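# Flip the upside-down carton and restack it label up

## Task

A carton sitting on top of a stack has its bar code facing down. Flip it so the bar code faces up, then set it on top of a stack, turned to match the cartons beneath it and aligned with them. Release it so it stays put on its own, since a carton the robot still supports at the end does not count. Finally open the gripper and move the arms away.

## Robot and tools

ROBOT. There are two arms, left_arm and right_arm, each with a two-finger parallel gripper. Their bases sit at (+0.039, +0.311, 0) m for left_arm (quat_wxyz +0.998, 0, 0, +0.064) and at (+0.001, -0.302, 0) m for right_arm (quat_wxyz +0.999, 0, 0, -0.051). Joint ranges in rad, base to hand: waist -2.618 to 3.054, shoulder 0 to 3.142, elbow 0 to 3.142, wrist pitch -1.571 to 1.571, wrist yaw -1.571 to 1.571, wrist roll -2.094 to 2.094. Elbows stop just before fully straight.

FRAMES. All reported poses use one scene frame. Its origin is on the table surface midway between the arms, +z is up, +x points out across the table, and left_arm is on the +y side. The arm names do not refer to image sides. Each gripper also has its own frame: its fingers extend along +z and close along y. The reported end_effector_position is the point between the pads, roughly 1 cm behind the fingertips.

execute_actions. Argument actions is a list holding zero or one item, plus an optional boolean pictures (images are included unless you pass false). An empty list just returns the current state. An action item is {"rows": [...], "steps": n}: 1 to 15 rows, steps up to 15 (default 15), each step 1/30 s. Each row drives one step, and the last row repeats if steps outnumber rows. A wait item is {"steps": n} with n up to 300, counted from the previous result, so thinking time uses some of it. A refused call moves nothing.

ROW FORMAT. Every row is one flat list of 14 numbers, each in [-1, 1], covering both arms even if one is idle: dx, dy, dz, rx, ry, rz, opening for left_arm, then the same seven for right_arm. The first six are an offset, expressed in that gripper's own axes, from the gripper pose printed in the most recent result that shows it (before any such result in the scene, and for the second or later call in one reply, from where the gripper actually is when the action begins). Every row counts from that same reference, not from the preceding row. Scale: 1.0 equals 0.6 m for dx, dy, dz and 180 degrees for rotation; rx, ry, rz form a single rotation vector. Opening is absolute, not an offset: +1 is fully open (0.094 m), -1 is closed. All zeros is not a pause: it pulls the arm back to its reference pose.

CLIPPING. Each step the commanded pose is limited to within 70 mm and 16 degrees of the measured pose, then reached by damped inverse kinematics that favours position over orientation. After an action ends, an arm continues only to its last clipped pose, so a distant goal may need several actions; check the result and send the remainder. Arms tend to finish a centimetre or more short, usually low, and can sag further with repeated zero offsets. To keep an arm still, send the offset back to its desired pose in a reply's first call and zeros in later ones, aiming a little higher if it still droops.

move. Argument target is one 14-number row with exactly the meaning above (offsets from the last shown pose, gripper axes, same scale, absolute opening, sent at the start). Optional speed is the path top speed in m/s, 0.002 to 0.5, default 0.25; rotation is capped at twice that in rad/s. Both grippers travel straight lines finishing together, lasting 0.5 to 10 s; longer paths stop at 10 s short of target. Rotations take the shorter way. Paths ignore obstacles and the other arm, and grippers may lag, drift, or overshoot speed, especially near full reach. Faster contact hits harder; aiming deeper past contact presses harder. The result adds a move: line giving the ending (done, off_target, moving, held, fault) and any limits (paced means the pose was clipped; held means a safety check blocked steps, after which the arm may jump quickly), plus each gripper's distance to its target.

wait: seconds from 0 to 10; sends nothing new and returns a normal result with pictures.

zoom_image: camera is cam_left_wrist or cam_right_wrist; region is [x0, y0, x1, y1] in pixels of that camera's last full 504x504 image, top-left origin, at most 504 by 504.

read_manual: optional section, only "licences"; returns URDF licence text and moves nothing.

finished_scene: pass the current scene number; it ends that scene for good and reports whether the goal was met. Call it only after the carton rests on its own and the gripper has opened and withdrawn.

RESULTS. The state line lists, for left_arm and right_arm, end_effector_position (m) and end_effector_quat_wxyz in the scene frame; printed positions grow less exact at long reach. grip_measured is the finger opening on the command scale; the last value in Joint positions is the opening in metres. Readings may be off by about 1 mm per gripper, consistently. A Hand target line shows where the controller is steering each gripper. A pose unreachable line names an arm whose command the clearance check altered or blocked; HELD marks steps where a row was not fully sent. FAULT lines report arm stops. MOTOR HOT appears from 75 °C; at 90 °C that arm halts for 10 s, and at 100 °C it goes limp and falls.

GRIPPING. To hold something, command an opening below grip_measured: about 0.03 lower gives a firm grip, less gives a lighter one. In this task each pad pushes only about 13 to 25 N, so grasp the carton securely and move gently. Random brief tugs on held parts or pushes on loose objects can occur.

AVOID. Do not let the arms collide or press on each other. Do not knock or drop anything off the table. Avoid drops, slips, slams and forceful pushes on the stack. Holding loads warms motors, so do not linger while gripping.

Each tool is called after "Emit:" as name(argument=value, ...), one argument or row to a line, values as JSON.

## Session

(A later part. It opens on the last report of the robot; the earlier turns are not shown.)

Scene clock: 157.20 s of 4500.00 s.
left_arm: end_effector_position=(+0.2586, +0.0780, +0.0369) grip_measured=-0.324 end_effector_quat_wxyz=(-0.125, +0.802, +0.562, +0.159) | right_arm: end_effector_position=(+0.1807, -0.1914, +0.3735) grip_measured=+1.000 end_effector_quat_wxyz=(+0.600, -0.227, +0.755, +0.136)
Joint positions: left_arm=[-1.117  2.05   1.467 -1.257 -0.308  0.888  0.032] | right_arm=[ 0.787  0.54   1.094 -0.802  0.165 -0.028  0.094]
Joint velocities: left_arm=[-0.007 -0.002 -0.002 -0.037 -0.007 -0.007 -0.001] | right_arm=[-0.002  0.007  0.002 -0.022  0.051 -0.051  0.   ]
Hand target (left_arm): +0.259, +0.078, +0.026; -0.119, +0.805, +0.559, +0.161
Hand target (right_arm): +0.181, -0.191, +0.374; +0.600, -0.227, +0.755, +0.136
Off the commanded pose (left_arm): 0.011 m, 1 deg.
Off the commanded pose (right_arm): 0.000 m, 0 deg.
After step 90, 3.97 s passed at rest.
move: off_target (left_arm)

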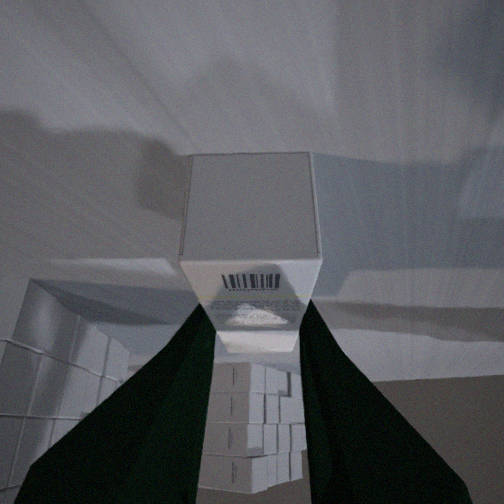

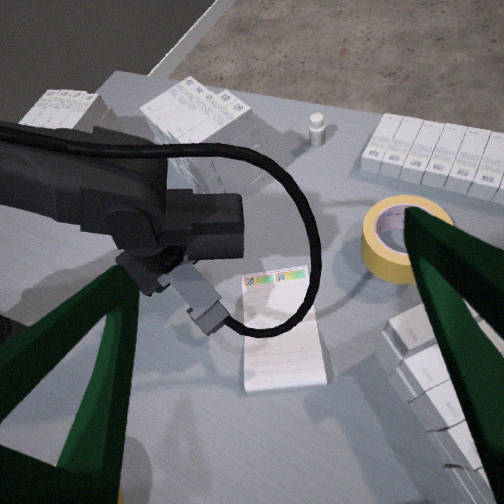

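Emit:
move(
  target=[0,0,0,0,0,0,0.15,0,0,0,0,0,0,1],
  speed=0.02,
)

Emit:
move(
  target=[-0.009,0,0.021,0,-0.38,0,0.15,0,0,0,0,0,0,1],
  speed=0.2,
)

Scene clock: 161.83 s of 4500.00 s.
left_arm: end_effector_position=(+0.2584, +0.0783, +0.0364) grip_measured=+0.149 end_effector_quat_wxyz=(-0.126, +0.802, +0.562, +0.159) | right_arm: end_effector_position=(+0.1807, -0.1914, +0.3735) grip_measured=+1.000 end_effector_quat_wxyz=(+0.600, -0.227, +0.755, +0.136)
Joint positions: left_arm=[-1.117  2.052  1.467 -1.258 -0.308  0.888  0.054] | right_arm=[ 0.787  0.54   1.094 -0.802  0.165 -0.028  0.094]
Joint velocities: left_arm=[-0.017  0.002 -0.007 -0.022 -0.066 -0.066  0.   ] | right_arm=[ 0.002 -0.007 -0.002  0.051  0.066  0.007  0.   ]
Hand target (left_arm): +0.259, +0.078, +0.037; -0.125, +0.802, +0.562, +0.159
Hand target (right_arm): +0.181, -0.191, +0.374; +0.600, -0.227, +0.755, +0.136
Off the commanded pose (left_arm): 0.001 m, 0 deg.
Off the commanded pose (right_arm): 0.000 m, 0 deg.
After step 90, 0.93 s passed at rest.
move: done

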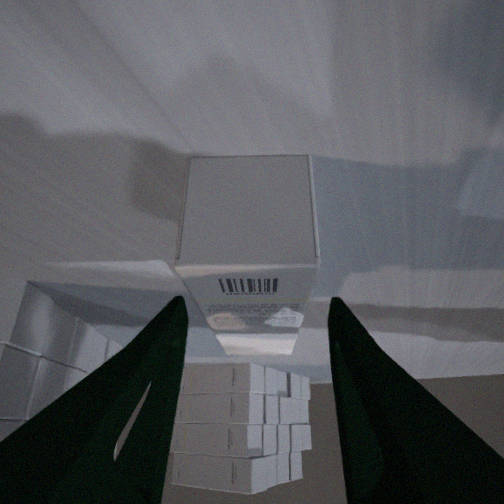

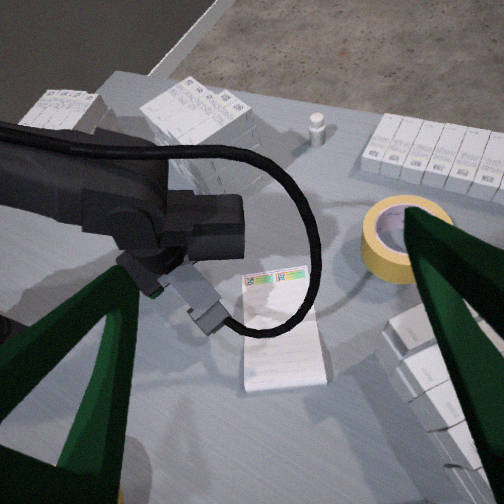

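Scene clock: 165.37 s of 4500.00 s.
left_arm: end_effector_position=(+0.2629, +0.0761, +0.0259) grip_measured=+0.149 end_effector_quat_wxyz=(+0.210, +0.758, +0.533, -0.312) | right_arm: end_effector_position=(+0.1807, -0.1914, +0.3735) grip_measured=+1.000 end_effector_quat_wxyz=(+0.600, -0.227, +0.755, +0.136)
Joint positions: left_arm=[-0.55   1.828  0.951 -0.64   0.769  1.472  0.054] | right_arm=[ 0.787  0.54   1.094 -0.802  0.165 -0.028  0.094]
Joint velocities: left_arm=[-0.002 -0.007 -0.007  0.007  0.007 -0.081 -0.001] | right_arm=[-0.017 -0.002  0.007  0.037 -0.037 -0.081  0.   ]
Hand target (left_arm): +0.259, +0.077, +0.024; +0.213, +0.753, +0.533, -0.323
Hand target (right_arm): +0.181, -0.191, +0.374; +0.600, -0.227, +0.755, +0.136
Off the commanded pose (left_arm): 0.006 m, 1 deg.
Off the commanded pose (right_arm): 0.000 m, 0 deg.
move: done

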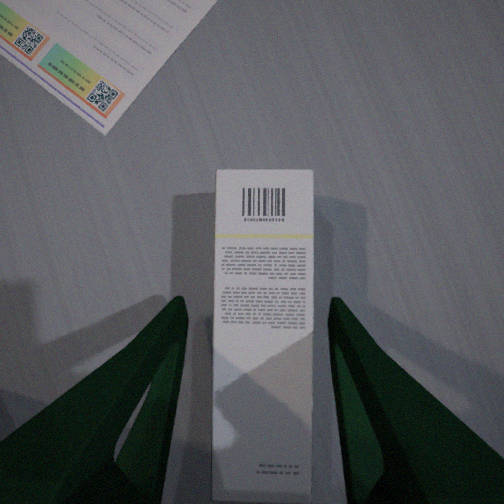

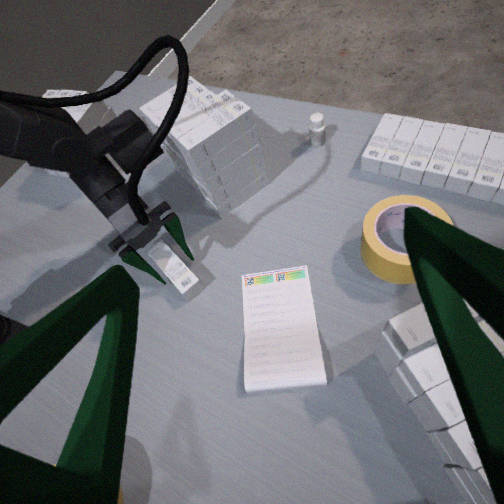

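Emit:
move(
  target=[0.014,-0.008,0.012,0,0,0,0.15,0,0,0,0,0,0,1],
  speed=0.03,
)

Emit:
move(
  target=[0,0,0,0,0,0,-0.42,0,0,0,0,0,0,1],
  speed=0.03,
)

Scene clock: 171.03 s of 4500.00 s.
left_arm: end_effector_position=(+0.2631, +0.0775, +0.0206) grip_measured=+0.149 end_effector_quat_wxyz=(+0.213, +0.761, +0.532, -0.304) | right_arm: end_effector_position=(+0.1807, -0.1914, +0.3735) grip_measured=+1.000 end_effector_quat_wxyz=(+0.600, -0.227, +0.755, +0.136)
Joint positions: left_arm=[-0.55   1.828  0.93  -0.606  0.758  1.474  0.054] | right_arm=[ 0.787  0.54   1.094 -0.802  0.165 -0.028  0.094]
Joint velocities: left_arm=[-0.002  0.002 -0.007  0.11  -0.066 -0.037  0.   ] | right_arm=[-0.007 -0.002 -0.012  0.066  0.051  0.022  0.   ]
Hand target (left_arm): +0.259, +0.079, +0.015; +0.209, +0.758, +0.533, -0.312
Hand target (right_arm): +0.181, -0.191, +0.374; +0.600, -0.227, +0.755, +0.136
Off the commanded pose (left_arm): 0.007 m, 1 deg.
Off the commanded pose (right_arm): 0.000 m, 0 deg.
After step 90, 1.90 s passed at rest.
move: done

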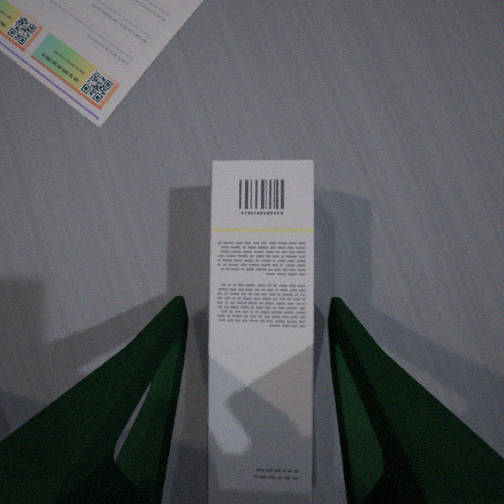

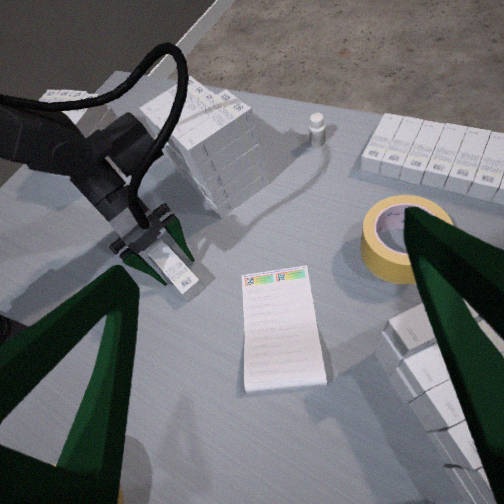

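Scene clock: 171.53 s of 4500.00 s.
left_arm: end_effector_position=(+0.2635, +0.0781, +0.0199) grip_measured=-0.306 end_effector_quat_wxyz=(+0.211, +0.762, +0.533, -0.302) | right_arm: end_effector_position=(+0.1807, -0.1914, +0.3735) grip_measured=+1.000 end_effector_quat_wxyz=(+0.600, -0.227, +0.755, +0.136)
Joint positions: left_arm=[-0.55   1.828  0.93  -0.606  0.752  1.474  0.033] | right_arm=[ 0.787  0.54   1.094 -0.802  0.165 -0.028  0.094]
Joint velocities: left_arm=[-0.017  0.012  0.007 -0.081  0.007  0.022 -0.   ] | right_arm=[ 0.002 -0.007 -0.002  0.022 -0.066 -0.081  0.   ]
Hand target (left_arm): +0.263, +0.077, +0.021; +0.213, +0.761, +0.532, -0.304
Hand target (right_arm): +0.181, -0.191, +0.374; +0.600, -0.227, +0.755, +0.136
Off the commanded pose (left_arm): 0.001 m, 0 deg.
Off the commanded pose (right_arm): 0.000 m, 0 deg.
move: done

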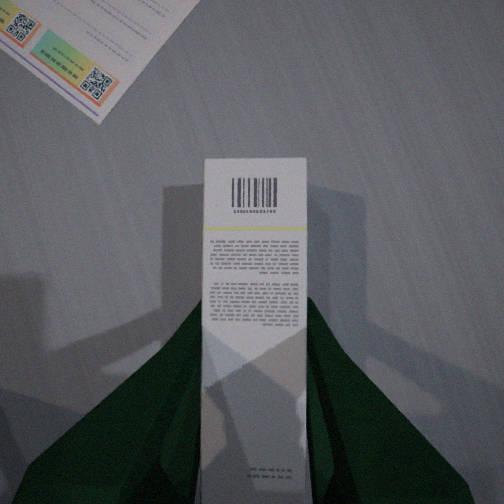

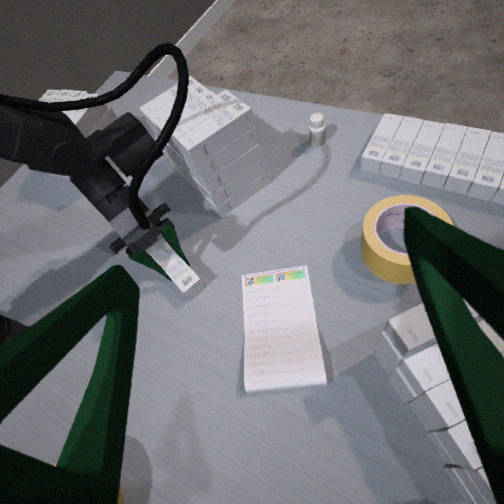

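Emit:
move(
  target=[-0.24,0,-0.255,-0.335,0,-0.356,-0.42,0,0,0,0,0,0,1],
  speed=0.2,
)

Scene clock: 189.47 s of 4500.00 s.
left_arm: end_effector_position=(+0.2568, +0.0824, +0.2128) grip_measured=-0.306 end_effector_quat_wxyz=(+0.349, +0.188, +0.916, -0.064) | right_arm: end_effector_position=(+0.1807, -0.1914, +0.3735) grip_measured=+1.000 end_effector_quat_wxyz=(+0.600, -0.227, +0.755, +0.136)
Joint positions: left_arm=[-1.175  1.199  1.115 -0.875 -0.421 -0.507  0.033] | right_arm=[ 0.787  0.54   1.094 -0.802  0.165 -0.028  0.094]
Joint velocities: left_arm=[-0.012 -0.012 -0.007 -0.037 -0.051  0.007  0.001] | right_arm=[-0.002 -0.002  0.002  0.081 -0.007  0.022  0.   ]
Hand target (left_arm): +0.259, +0.079, +0.226; +0.362, +0.183, +0.911, -0.068
Hand target (right_arm): +0.181, -0.191, +0.374; +0.600, -0.227, +0.755, +0.136
Off the commanded pose (left_arm): 0.019 m, 2 deg.
Off the commanded pose (right_arm): 0.000 m, 0 deg.
After step 90, 10.43 s passed at rest.
move: off_target (left_arm)

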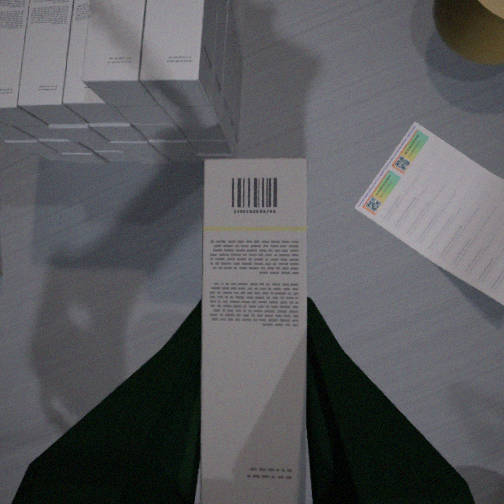

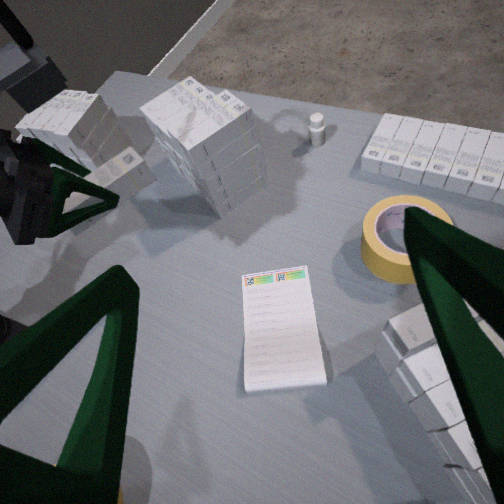

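Emit:
move(
  target=[-0.257,0.085,0.174,0,-0.018,-0.0065,-0.42,0.05,-0.05,0.2,0,0,0,1],
  speed=0.15,
)

Scene clock: 197.57 s of 4500.00 s.
left_arm: end_effector_position=(+0.4381, +0.0597, +0.2224) grip_measured=-0.306 end_effector_quat_wxyz=(+0.353, +0.180, +0.916, -0.066) | right_arm: end_effector_position=(+0.2880, -0.1637, +0.3180) grip_measured=+1.000 end_effector_quat_wxyz=(+0.597, -0.226, +0.758, +0.135)
Joint positions: left_arm=[-0.755  1.714  1.583 -0.72  -0.165 -0.175  0.033] | right_arm=[ 0.467  0.805  0.852 -0.304 -0.143 -0.105  0.094]
Joint velocities: left_arm=[-0.017 -0.007  0.002  0.007 -0.022  0.007 -0.   ] | right_arm=[ 0.017 -0.017 -0.017 -0.051  0.007  0.007  0.   ]
Hand target (left_arm): +0.445, +0.057, +0.241; +0.375, +0.177, +0.907, -0.075
Hand target (right_arm): +0.291, -0.164, +0.318; +0.600, -0.228, +0.755, +0.134
Off the commanded pose (left_arm): 0.018 m, 3 deg.
Off the commanded pose (right_arm): 0.004 m, 0 deg.
After step 90, 3.20 s passed at rest.
move: off_target (left_arm)

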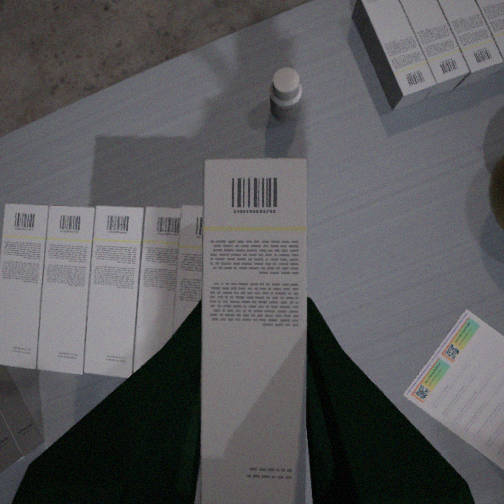

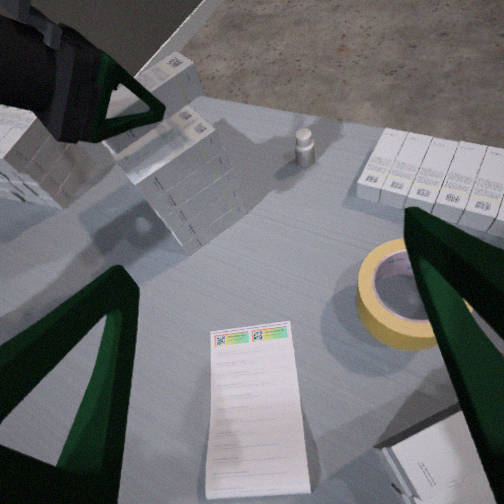

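Emit:
move(
  target=[0.018,-0.018,0.02,0.0095,-0.016,0.01,-0.42,0,0,0,-0.06,0,0,1],
  speed=0.05,
)

Scene clock: 207.40 s of 4500.00 s.
left_arm: end_effector_position=(+0.4375, +0.0541, +0.1918) grip_measured=-0.306 end_effector_quat_wxyz=(+0.355, +0.195, +0.912, -0.068) | right_arm: end_effector_position=(+0.2865, -0.1628, +0.3052) grip_measured=+1.000 end_effector_quat_wxyz=(+0.564, -0.278, +0.750, +0.205)
Joint positions: left_arm=[-0.763  1.714  1.458 -0.59  -0.157 -0.152  0.033] | right_arm=[ 0.275  0.851  0.852 -0.326 -0.507 -0.167  0.094]
Joint velocities: left_arm=[ 0.002  0.007 -0.012  0.051 -0.022 -0.022  0.001] | right_arm=[-0.002 -0.002  0.007  0.066  0.037  0.007  0.   ]
Hand target (left_arm): +0.435, +0.050, +0.206; +0.374, +0.198, +0.902, -0.078
Hand target (right_arm): +0.288, -0.163, +0.318; +0.572, -0.282, +0.742, +0.205
Off the commanded pose (left_arm): 0.015 m, 3 deg.
Off the commanded pose (right_arm): 0.013 m, 1 deg.
After step 90, 4.57 s passed at rest.
move: off_target (left_arm, right_arm)

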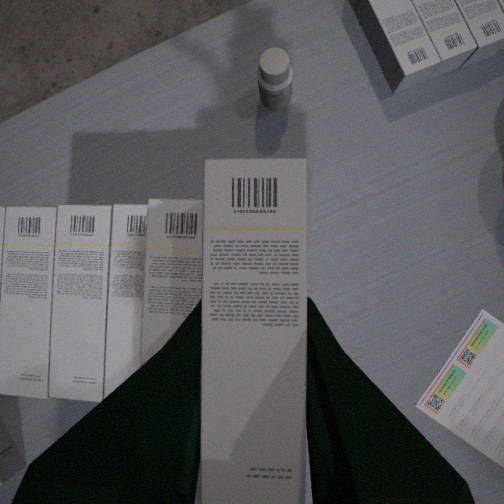

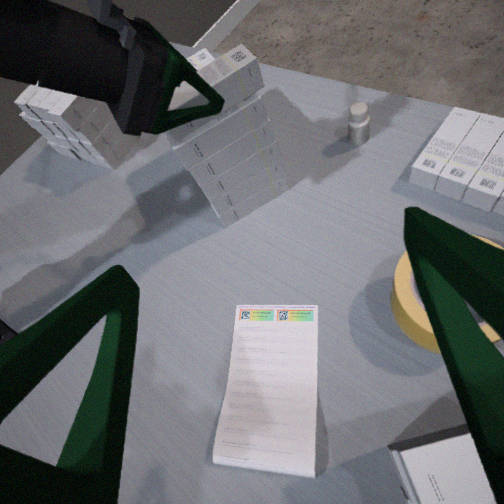

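Emit:
zoom_image(
  camera="cam_right_wrist",
  region=[140, 30, 300, 190],
)

Region (140, 30, 300, 190) of cam_right_wrist's 504x504 image, scaled by 3.150, with more detail than that image has.

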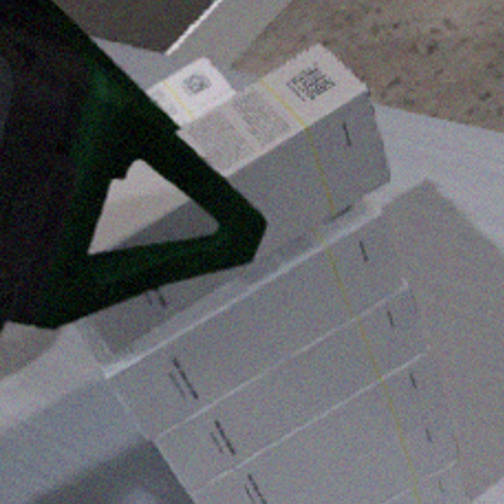

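Emit:
move(
  target=[0.012,0,-0.008,0.003,-0.014,0.003,-0.42,0,0,0,0,0,0,1],
  speed=0.03,
)

Emit:
zoom_image(
  camera="cam_right_wrist",
  region=[140, 30, 300, 190],
)

Scene clock: 216.23 s of 4500.00 s.
left_arm: end_effector_position=(+0.4318, +0.0581, +0.1826) grip_measured=-0.306 end_effector_quat_wxyz=(+0.362, +0.198, +0.908, -0.069) | right_arm: end_effector_position=(+0.2861, -0.1624, +0.3052) grip_measured=+1.000 end_effector_quat_wxyz=(+0.564, -0.279, +0.750, +0.206)
Joint positions: left_arm=[-0.763  1.678  1.371 -0.522 -0.157 -0.144  0.033] | right_arm=[ 0.275  0.851  0.852 -0.326 -0.51  -0.168  0.094]
Joint velocities: left_arm=[-0.002  0.012 -0.017 -0.051 -0.007 -0.051 -0.   ] | right_arm=[-0.022  0.012 -0.007  0.022  0.051 -0.037  0.   ]
Hand target (left_arm): +0.430, +0.057, +0.190; +0.374, +0.200, +0.903, -0.074
Hand target (right_arm): +0.286, -0.163, +0.305; +0.564, -0.278, +0.750, +0.206
Off the commanded pose (left_arm): 0.008 m, 2 deg.
Off the commanded pose (right_arm): 0.001 m, 0 deg.
After step 90, 4.87 s passed at rest.
move: done

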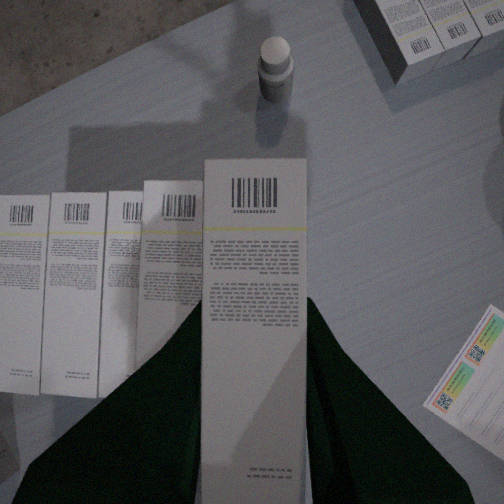

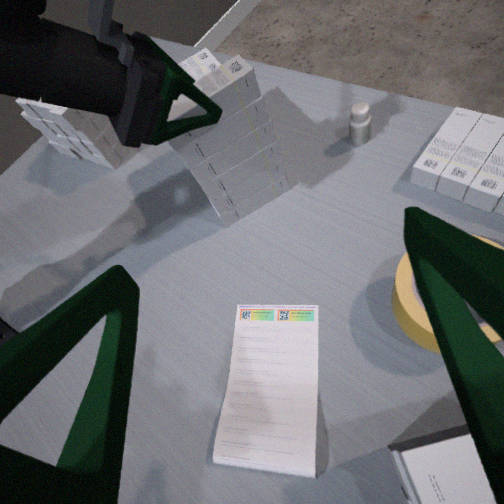

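Region (140, 30, 300, 190) of cam_right_wrist's 504x504 image, scaled by 3.150, with more detail than that image has.

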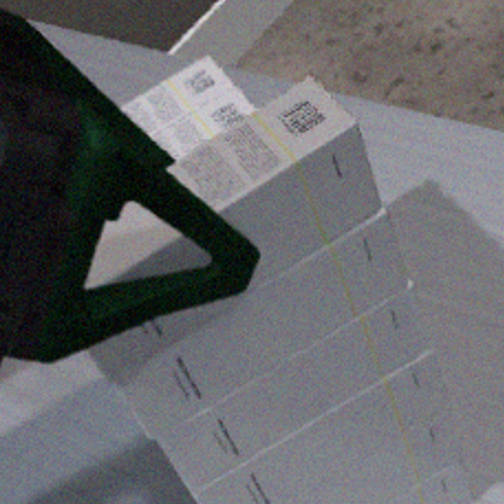

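Emit:
move(
  target=[-0.005,-0.008,-0.005,0.012,-0.008,0.012,-0.42,0,0,0,0,0,0,1],
  speed=0.02,
)

Emit:
zoom_image(
  camera="cam_right_wrist",
  region=[140, 30, 300, 190],
)

Scene clock: 223.33 s of 4500.00 s.
left_arm: end_effector_position=(+0.4299, +0.0524, +0.1831) grip_measured=-0.306 end_effector_quat_wxyz=(+0.361, +0.221, +0.903, -0.078) | right_arm: end_effector_position=(+0.2861, -0.1624, +0.3052) grip_measured=+1.000 end_effector_quat_wxyz=(+0.564, -0.279, +0.750, +0.206)
Joint positions: left_arm=[-0.763  1.678  1.37  -0.514 -0.125 -0.105  0.033] | right_arm=[ 0.275  0.851  0.852 -0.326 -0.51  -0.168  0.094]
Joint velocities: left_arm=[-0.002  0.002  0.012  0.022 -0.051 -0.051  0.   ] | right_arm=[-0.007 -0.007  0.007  0.007  0.022  0.037  0.   ]
Hand target (left_arm): +0.430, +0.054, +0.187; +0.370, +0.221, +0.899, -0.082
Hand target (right_arm): +0.286, -0.162, +0.305; +0.564, -0.279, +0.750, +0.206
Off the commanded pose (left_arm): 0.004 m, 1 deg.
Off the commanded pose (right_arm): 0.000 m, 0 deg.
After step 90, 2.43 s passed at rest.
move: done

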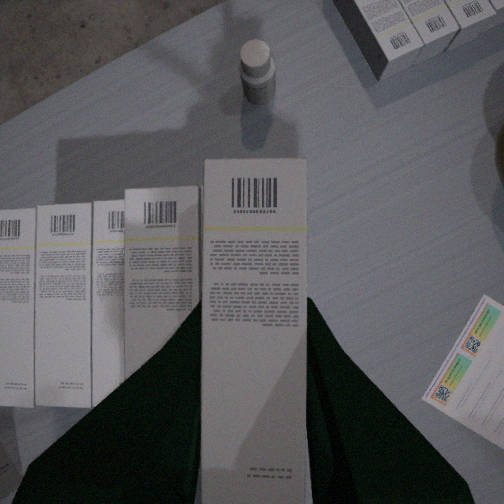

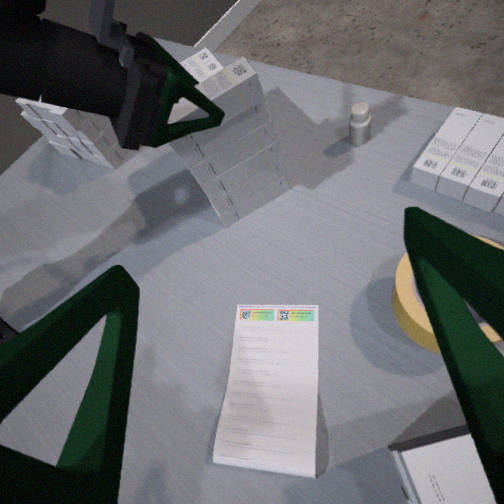

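Region (140, 30, 300, 190) of cam_right_wrist's 504x504 image, scaled by 3.150, with more detail than that image has.

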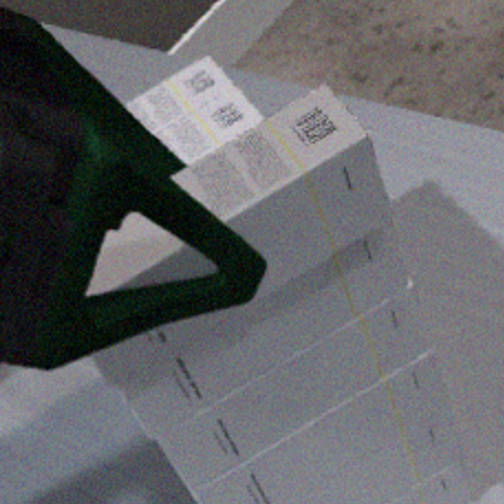

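Emit:
move(
  target=[-0.005,0.016,-0.005,-0.007,-0.006,-0.007,-0.42,0,0,0,0,0,0,1],
  speed=0.02,
)

Emit:
zoom_image(
  camera="cam_right_wrist",
  region=[140, 30, 300, 190],
)

Scene clock: 229.80 s of 4500.00 s.
left_arm: end_effector_position=(+0.4318, +0.0552, +0.1832) grip_measured=-0.306 end_effector_quat_wxyz=(+0.362, +0.216, +0.904, -0.076) | right_arm: end_effector_position=(+0.2861, -0.1624, +0.3052) grip_measured=+1.000 end_effector_quat_wxyz=(+0.564, -0.279, +0.750, +0.206)
Joint positions: left_arm=[-0.757  1.678  1.37  -0.514 -0.128 -0.109  0.033] | right_arm=[ 0.275  0.851  0.852 -0.326 -0.51  -0.168  0.094]
Joint velocities: left_arm=[ 0.002 -0.017 -0.007 -0.037 -0.007 -0.022  0.001] | right_arm=[-0.012  0.007 -0.002  0.037  0.007 -0.007  0.   ]
Hand target (left_arm): +0.434, +0.061, +0.188; +0.371, +0.206, +0.902, -0.074
Hand target (right_arm): +0.286, -0.162, +0.305; +0.564, -0.279, +0.750, +0.206
Off the commanded pose (left_arm): 0.008 m, 2 deg.
Off the commanded pose (right_arm): 0.000 m, 0 deg.
After step 90, 2.23 s passed at rest.
move: done

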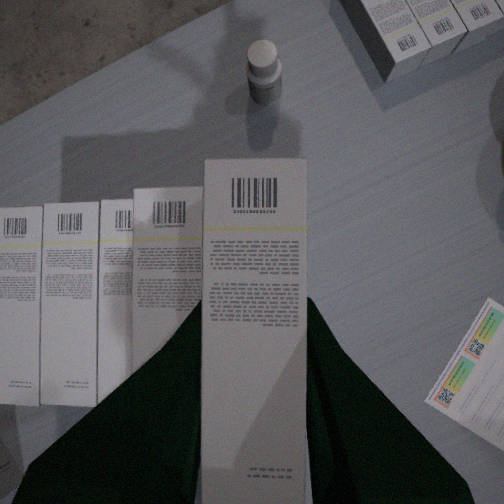

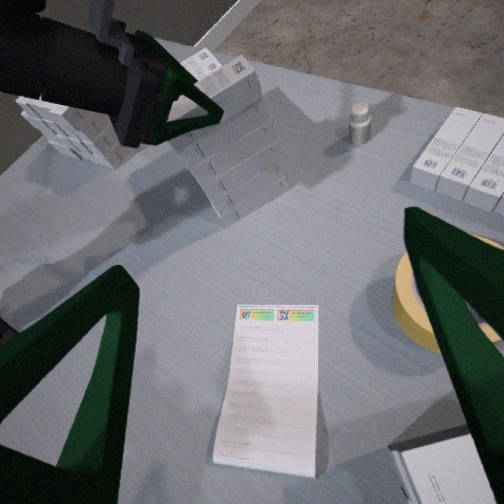

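Region (140, 30, 300, 190) of cam_right_wrist's 504x504 image, scaled by 3.150, with more detail than that image has.

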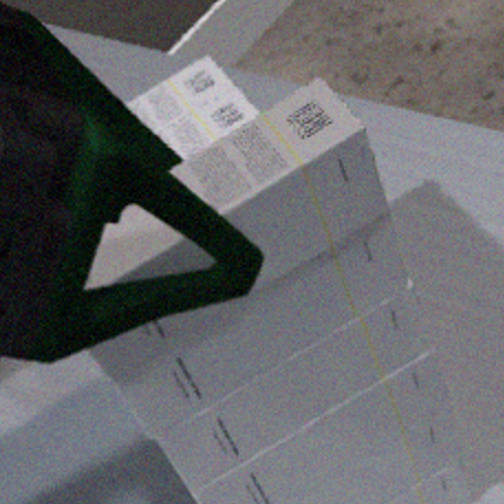

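Emit:
move(
  target=[-0.005,0.016,-0.005,-0.004,-0.006,-0.004,-0.42,0,0,0,0,0,0,1],
  speed=0.02,
)

Emit:
zoom_image(
  camera="cam_right_wrist",
  region=[140, 30, 300, 190],
)

Scene clock: 234.40 s of 4500.00 s.
left_arm: end_effector_position=(+0.4346, +0.0595, +0.1832) grip_measured=-0.306 end_effector_quat_wxyz=(+0.363, +0.211, +0.905, -0.074) | right_arm: end_effector_position=(+0.2861, -0.1624, +0.3052) grip_measured=+1.000 end_effector_quat_wxyz=(+0.564, -0.279, +0.750, +0.206)
Joint positions: left_arm=[-0.746  1.678  1.37  -0.514 -0.129 -0.109  0.033] | right_arm=[ 0.275  0.851  0.852 -0.326 -0.51  -0.168  0.094]
Joint velocities: left_arm=[ 0.007  0.022 -0.017  0.007 -0.022 -0.037  0.001] | right_arm=[-0.002 -0.012 -0.027 -0.007 -0.007  0.081  0.   ]
Hand target (left_arm): +0.436, +0.064, +0.188; +0.372, +0.207, +0.902, -0.074
Hand target (right_arm): +0.286, -0.162, +0.305; +0.564, -0.279, +0.750, +0.206
Off the commanded pose (left_arm): 0.006 m, 1 deg.
Off the commanded pose (right_arm): 0.000 m, 0 deg.
After step 90, 0.73 s passed at rest.
move: done

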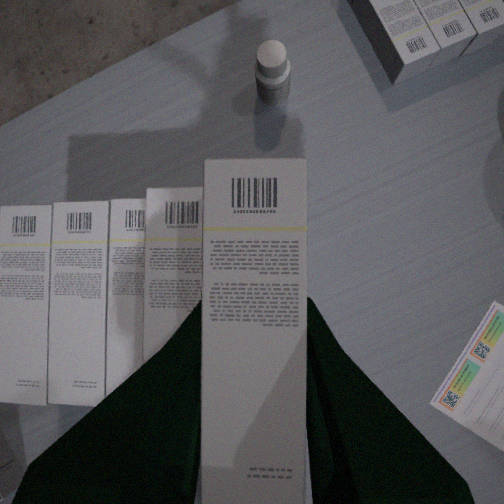

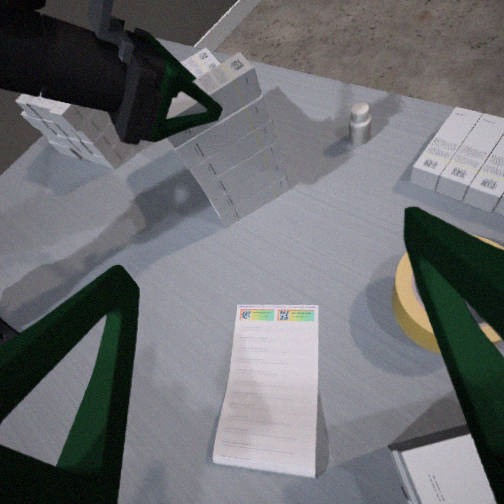

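Region (140, 30, 300, 190) of cam_right_wrist's 504x504 image, scaled by 3.150, with more detail than that image has.

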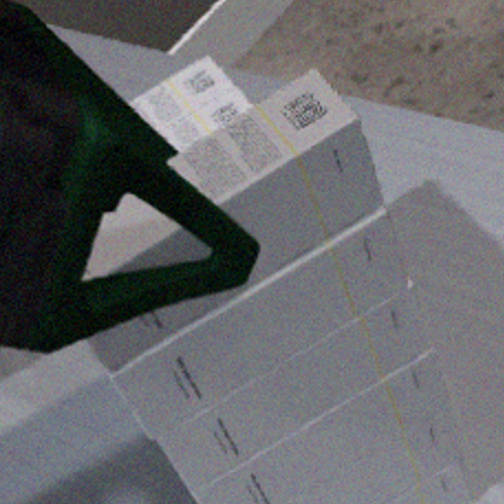

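Emit:
move(
  target=[0.01,-0.003,0.009,0,-0.003,0,-0.42,0,0,0,0,0,0,1],
  speed=0.015,
)

Emit:
zoom_image(
  camera="cam_right_wrist",
  region=[140, 30, 300, 190],
)

Scene clock: 238.83 s of 4500.00 s.
left_arm: end_effector_position=(+0.4370, +0.0577, +0.1818) grip_measured=-0.306 end_effector_quat_wxyz=(+0.371, +0.209, +0.902, -0.077) | right_arm: end_effector_position=(+0.2861, -0.1624, +0.3052) grip_measured=+1.000 end_effector_quat_wxyz=(+0.564, -0.279, +0.750, +0.206)
Joint positions: left_arm=[-0.746  1.678  1.352 -0.477 -0.129 -0.109  0.033] | right_arm=[ 0.275  0.851  0.852 -0.326 -0.51  -0.168  0.094]
Joint velocities: left_arm=[-0.002 -0.007 -0.002  0.007 -0.051  0.022  0.   ] | right_arm=[ 0.007  0.017 -0.002  0.022 -0.007 -0.022  0.   ]
Hand target (left_arm): +0.434, +0.058, +0.175; +0.367, +0.211, +0.903, -0.075
Hand target (right_arm): +0.286, -0.162, +0.305; +0.564, -0.279, +0.750, +0.206
Off the commanded pose (left_arm): 0.008 m, 1 deg.
Off the commanded pose (right_arm): 0.000 m, 0 deg.
After step 90, 0.67 s passed at rest.
move: done

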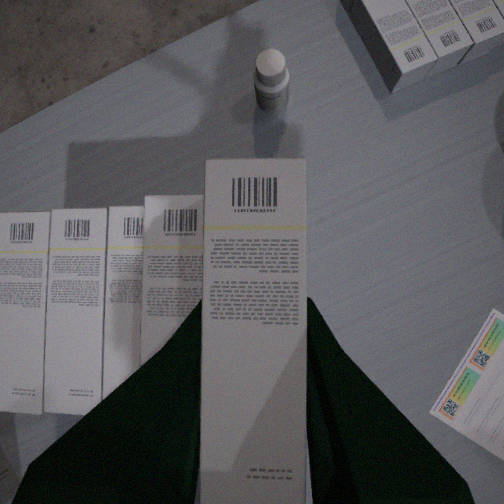

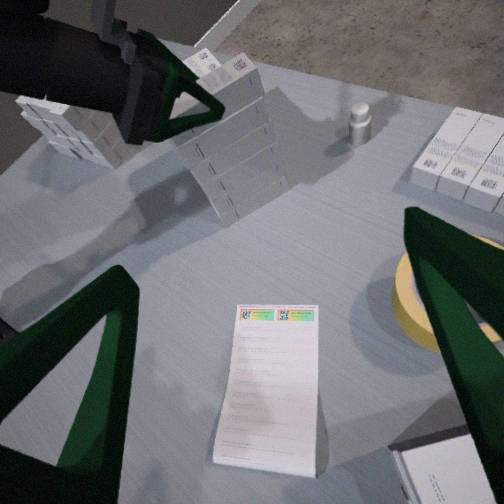

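Region (140, 30, 300, 190) of cam_right_wrist's 504x504 image, scaled by 3.150, with more detail than that image has.

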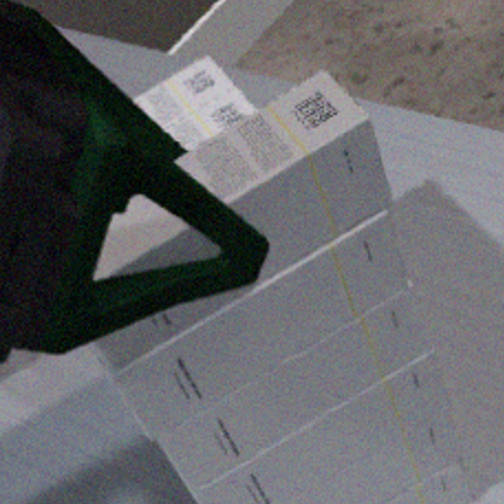

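Emit:
move(
  target=[0.006,-0.008,-0.013,0,0.006,0,-0.42,0,0,0,0,0,0,1],
  speed=0.015,
)

Emit:
zoom_image(
  camera="cam_right_wrist",
  region=[140, 30, 300, 190],
)

Scene clock: 244.13 s of 4500.00 s.
left_arm: end_effector_position=(+0.4357, +0.0561, +0.1815) grip_measured=-0.306 end_effector_quat_wxyz=(+0.370, +0.207, +0.902, -0.078) | right_arm: end_effector_position=(+0.2861, -0.1624, +0.3052) grip_measured=+1.000 end_effector_quat_wxyz=(+0.564, -0.279, +0.750, +0.206)
Joint positions: left_arm=[-0.752  1.678  1.351 -0.477 -0.133 -0.118  0.033] | right_arm=[ 0.275  0.851  0.852 -0.326 -0.51  -0.168  0.094]
Joint velocities: left_arm=[-0.017 -0.007 -0.007 -0.037 -0.066  0.007  0.   ] | right_arm=[ 0.007 -0.017 -0.017  0.007 -0.022  0.037  0.   ]
Hand target (left_arm): +0.428, +0.057, +0.185; +0.362, +0.210, +0.905, -0.075
Hand target (right_arm): +0.286, -0.162, +0.305; +0.564, -0.279, +0.750, +0.206
Off the commanded pose (left_arm): 0.009 m, 1 deg.
Off the commanded pose (right_arm): 0.000 m, 0 deg.
After step 90, 1.40 s passed at rest.
move: done

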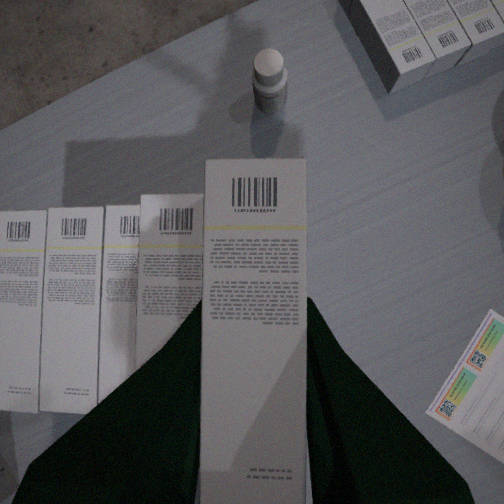

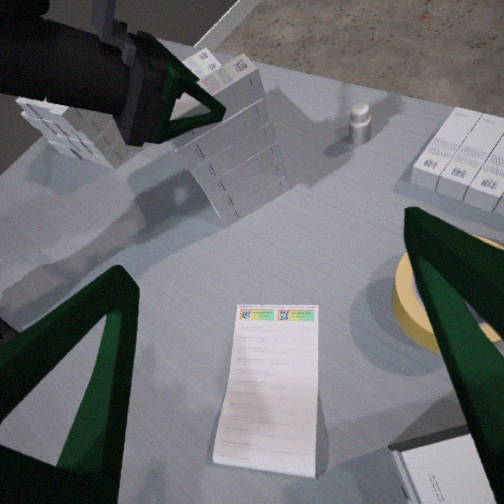

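Region (140, 30, 300, 190) of cam_right_wrist's 504x504 image, scaled by 3.150, with more detail than that image has.

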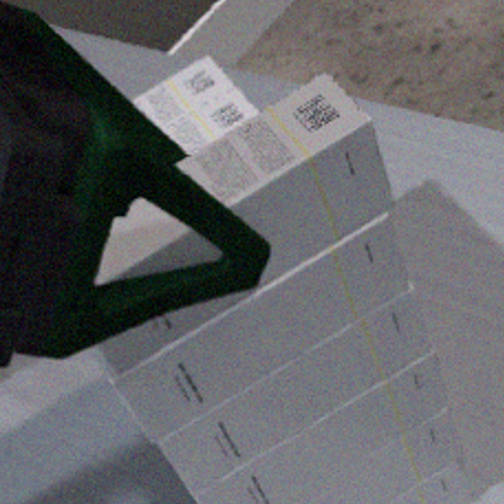

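Emit:
move(
  target=[0.011,0.0,-0.017,0,0.01,0,-0.42,0,0,0,0,0,0,1],
  speed=0.015,
)

Emit:
zoom_image(
  camera="cam_right_wrist",
  region=[140, 30, 300, 190],
)

Scene clock: 249.87 s of 4500.00 s.
left_arm: end_effector_position=(+0.4330, +0.0582, +0.1814) grip_measured=-0.306 end_effector_quat_wxyz=(+0.366, +0.206, +0.904, -0.076) | right_arm: end_effector_position=(+0.2861, -0.1624, +0.3052) grip_measured=+1.000 end_effector_quat_wxyz=(+0.564, -0.279, +0.750, +0.206)
Joint positions: left_arm=[-0.752  1.672  1.351 -0.494 -0.134 -0.122  0.033] | right_arm=[ 0.275  0.851  0.852 -0.326 -0.51  -0.168  0.094]
Joint velocities: left_arm=[-0.002 -0.007 -0.012 -0.037  0.051 -0.037 -0.001] | right_arm=[-0.007 -0.027 -0.022 -0.066 -0.022  0.037  0.   ]
Hand target (left_arm): +0.425, +0.061, +0.184; +0.356, +0.208, +0.908, -0.074
Hand target (right_arm): +0.286, -0.162, +0.305; +0.564, -0.279, +0.750, +0.206
Off the commanded pose (left_arm): 0.009 m, 1 deg.
Off the commanded pose (right_arm): 0.000 m, 0 deg.
After step 90, 1.47 s passed at rest.
move: done

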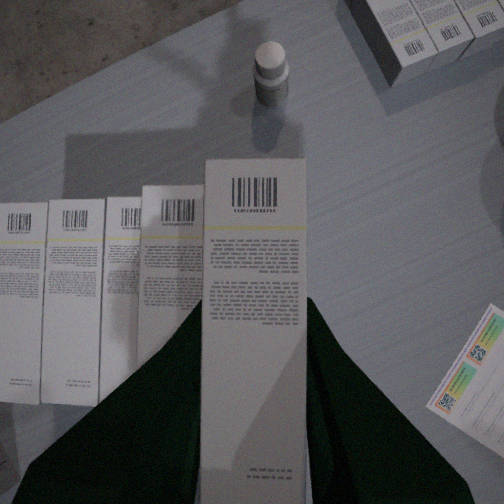

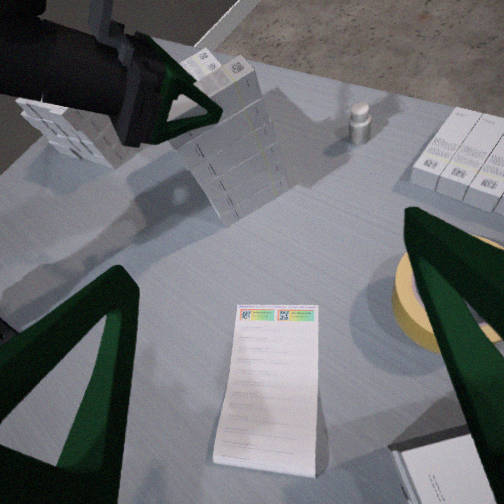

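Region (140, 30, 300, 190) of cam_right_wrist's 504x504 image, scaled by 3.150, with more detail than that image has.

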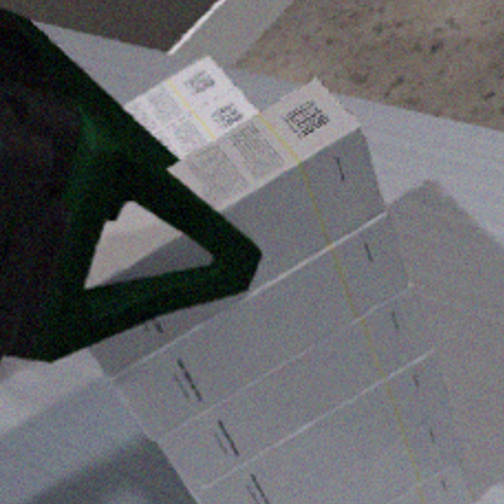

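Emit:
move(
  target=[0,0,0,0,0,0,0.05, 0,0,0,0,0,0,1],
  speed=0.05,
)

Emit:
move(
  target=[-0.08,0,-0.09,0,0,0,0.05, 0,0,0,0,0,0,1],
  speed=0.08,
)

Emit:
zoom_image(
  camera="cam_right_wrist",
  region=[100, 0, 340, 240],
)

Scene clock: 258.43 s of 4500.00 s.
left_arm: end_effector_position=(+0.4330, +0.0583, +0.1816) grip_measured=+0.049 end_effector_quat_wxyz=(+0.366, +0.206, +0.904, -0.076) | right_arm: end_effector_position=(+0.2861, -0.1624, +0.3052) grip_measured=+1.000 end_effector_quat_wxyz=(+0.564, -0.279, +0.750, +0.206)
Joint positions: left_arm=[-0.752  1.671  1.351 -0.494 -0.134 -0.123  0.049] | right_arm=[ 0.275  0.851  0.852 -0.326 -0.51  -0.168  0.094]
Joint velocities: left_arm=[-0.007  0.012 -0.002 -0.051 -0.022  0.051  0.001] | right_arm=[-0.012  0.002 -0.002 -0.051  0.051 -0.066  0.   ]
Hand target (left_arm): +0.433, +0.058, +0.182; +0.366, +0.206, +0.904, -0.076
Hand target (right_arm): +0.286, -0.162, +0.305; +0.564, -0.279, +0.750, +0.206
Off the commanded pose (left_arm): 0.000 m, 0 deg.
Off the commanded pose (right_arm): 0.000 m, 0 deg.
After step 90, 4.87 s passed at rest.
move: done

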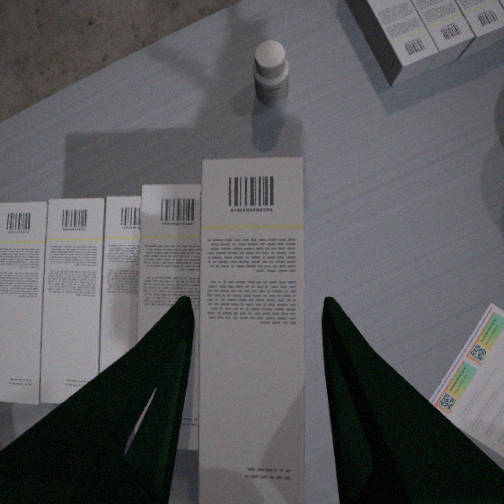

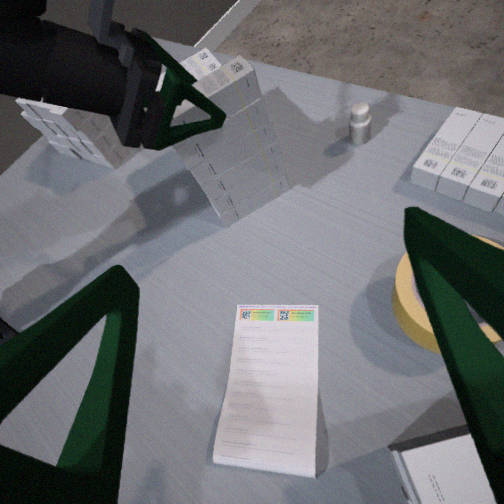

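Scene clock: 259.93 s of 4500.00 s.
left_arm: end_effector_position=(+0.4281, +0.0618, +0.2433) grip_measured=+0.049 end_effector_quat_wxyz=(+0.359, +0.207, +0.907, -0.073) | right_arm: end_effector_position=(+0.2861, -0.1624, +0.3052) grip_measured=+1.000 end_effector_quat_wxyz=(+0.564, -0.279, +0.750, +0.206)
Joint positions: left_arm=[-0.752  1.671  1.608 -0.767 -0.134 -0.123  0.049] | right_arm=[ 0.275  0.851  0.852 -0.326 -0.51  -0.168  0.094]
Joint velocities: left_arm=[ 0.002 -0.012 -0.007 -0.051  0.022 -0.037 -0.001] | right_arm=[-0.012  0.002  0.007 -0.022 -0.051 -0.022  0.   ]
Hand target (left_arm): +0.428, +0.059, +0.253; +0.366, +0.206, +0.904, -0.076
Hand target (right_arm): +0.286, -0.162, +0.305; +0.564, -0.279, +0.750, +0.206
Off the commanded pose (left_arm): 0.011 m, 1 deg.
Off the commanded pose (right_arm): 0.000 m, 0 deg.
move: off_target (left_arm)

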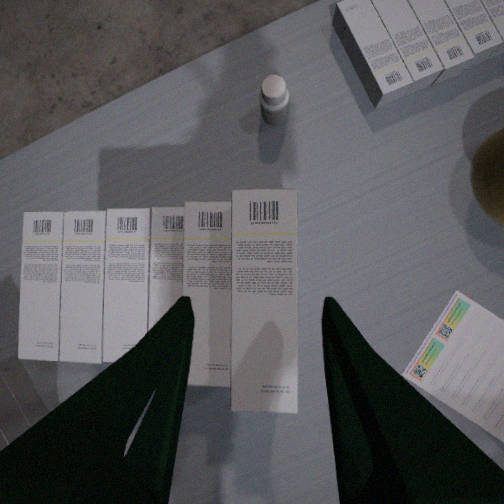

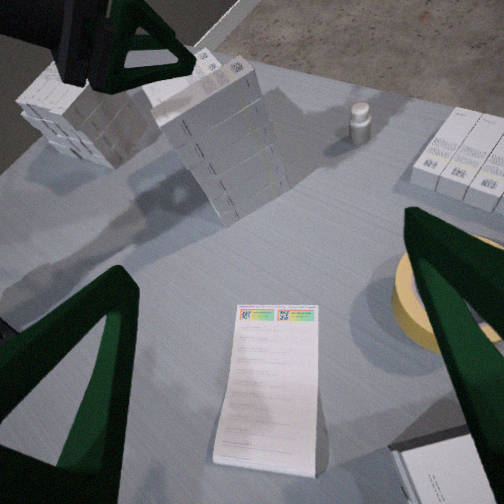

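Region (100, 0, 340, 240) of cam_right_wrist's 504x504 image, scaled by 2.100, with more detail than that image has.

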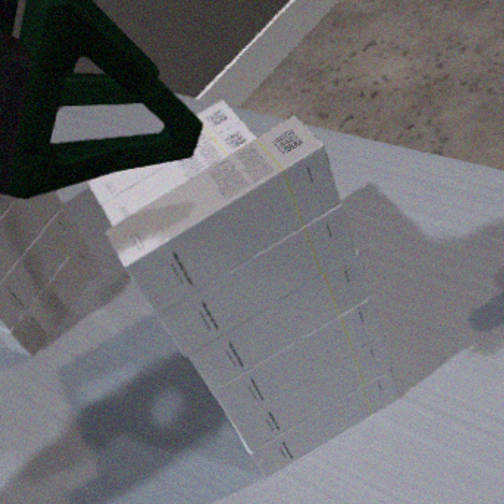

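Aligned.

Emit:
move(
  target=[-0.03,0,-0.15,0,0,0,0.05, 0,0,0,0,0,0,1],
)

Emit:
finished_scene(
  scene=2,
)

Scene clock: 265.00 s of 4500.00 s.
left_arm: end_effector_position=(+0.3839, +0.0825, +0.3142) grip_measured=+0.049 end_effector_quat_wxyz=(+0.355, +0.208, +0.908, -0.073) | right_arm: end_effector_position=(+0.2861, -0.1624, +0.3052) grip_measured=+1.000 end_effector_quat_wxyz=(+0.564, -0.279, +0.750, +0.206)
Joint positions: left_arm=[-0.781  1.587  1.822 -1.076 -0.15  -0.145  0.049] | right_arm=[ 0.275  0.851  0.852 -0.326 -0.51  -0.168  0.094]
Joint velocities: left_arm=[-0.007  0.002 -0.012 -0.007 -0.037 -0.007 -0.001] | right_arm=[ 0.002  0.002  0.002 -0.007  0.037  0.007  0.   ]
Hand target (left_arm): +0.382, +0.081, +0.320; +0.359, +0.207, +0.907, -0.073
Hand target (right_arm): +0.286, -0.162, +0.305; +0.564, -0.279, +0.750, +0.206
Off the commanded pose (left_arm): 0.007 m, 0 deg.
Off the commanded pose (right_arm): 0.000 m, 0 deg.
After step 90, 0.93 s passed at rest.
move: done

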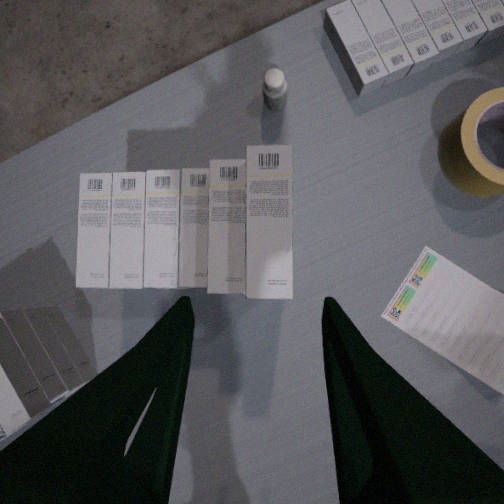

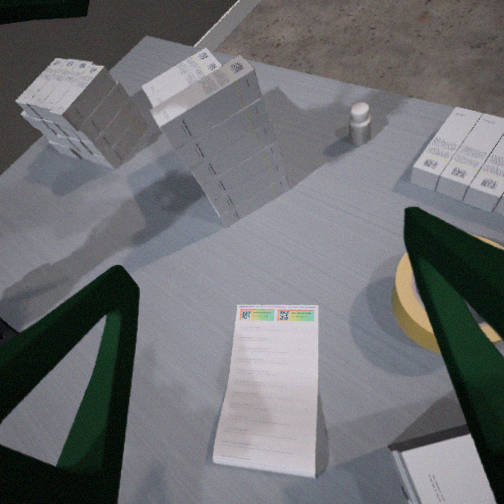

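The scene is finished: the task was done.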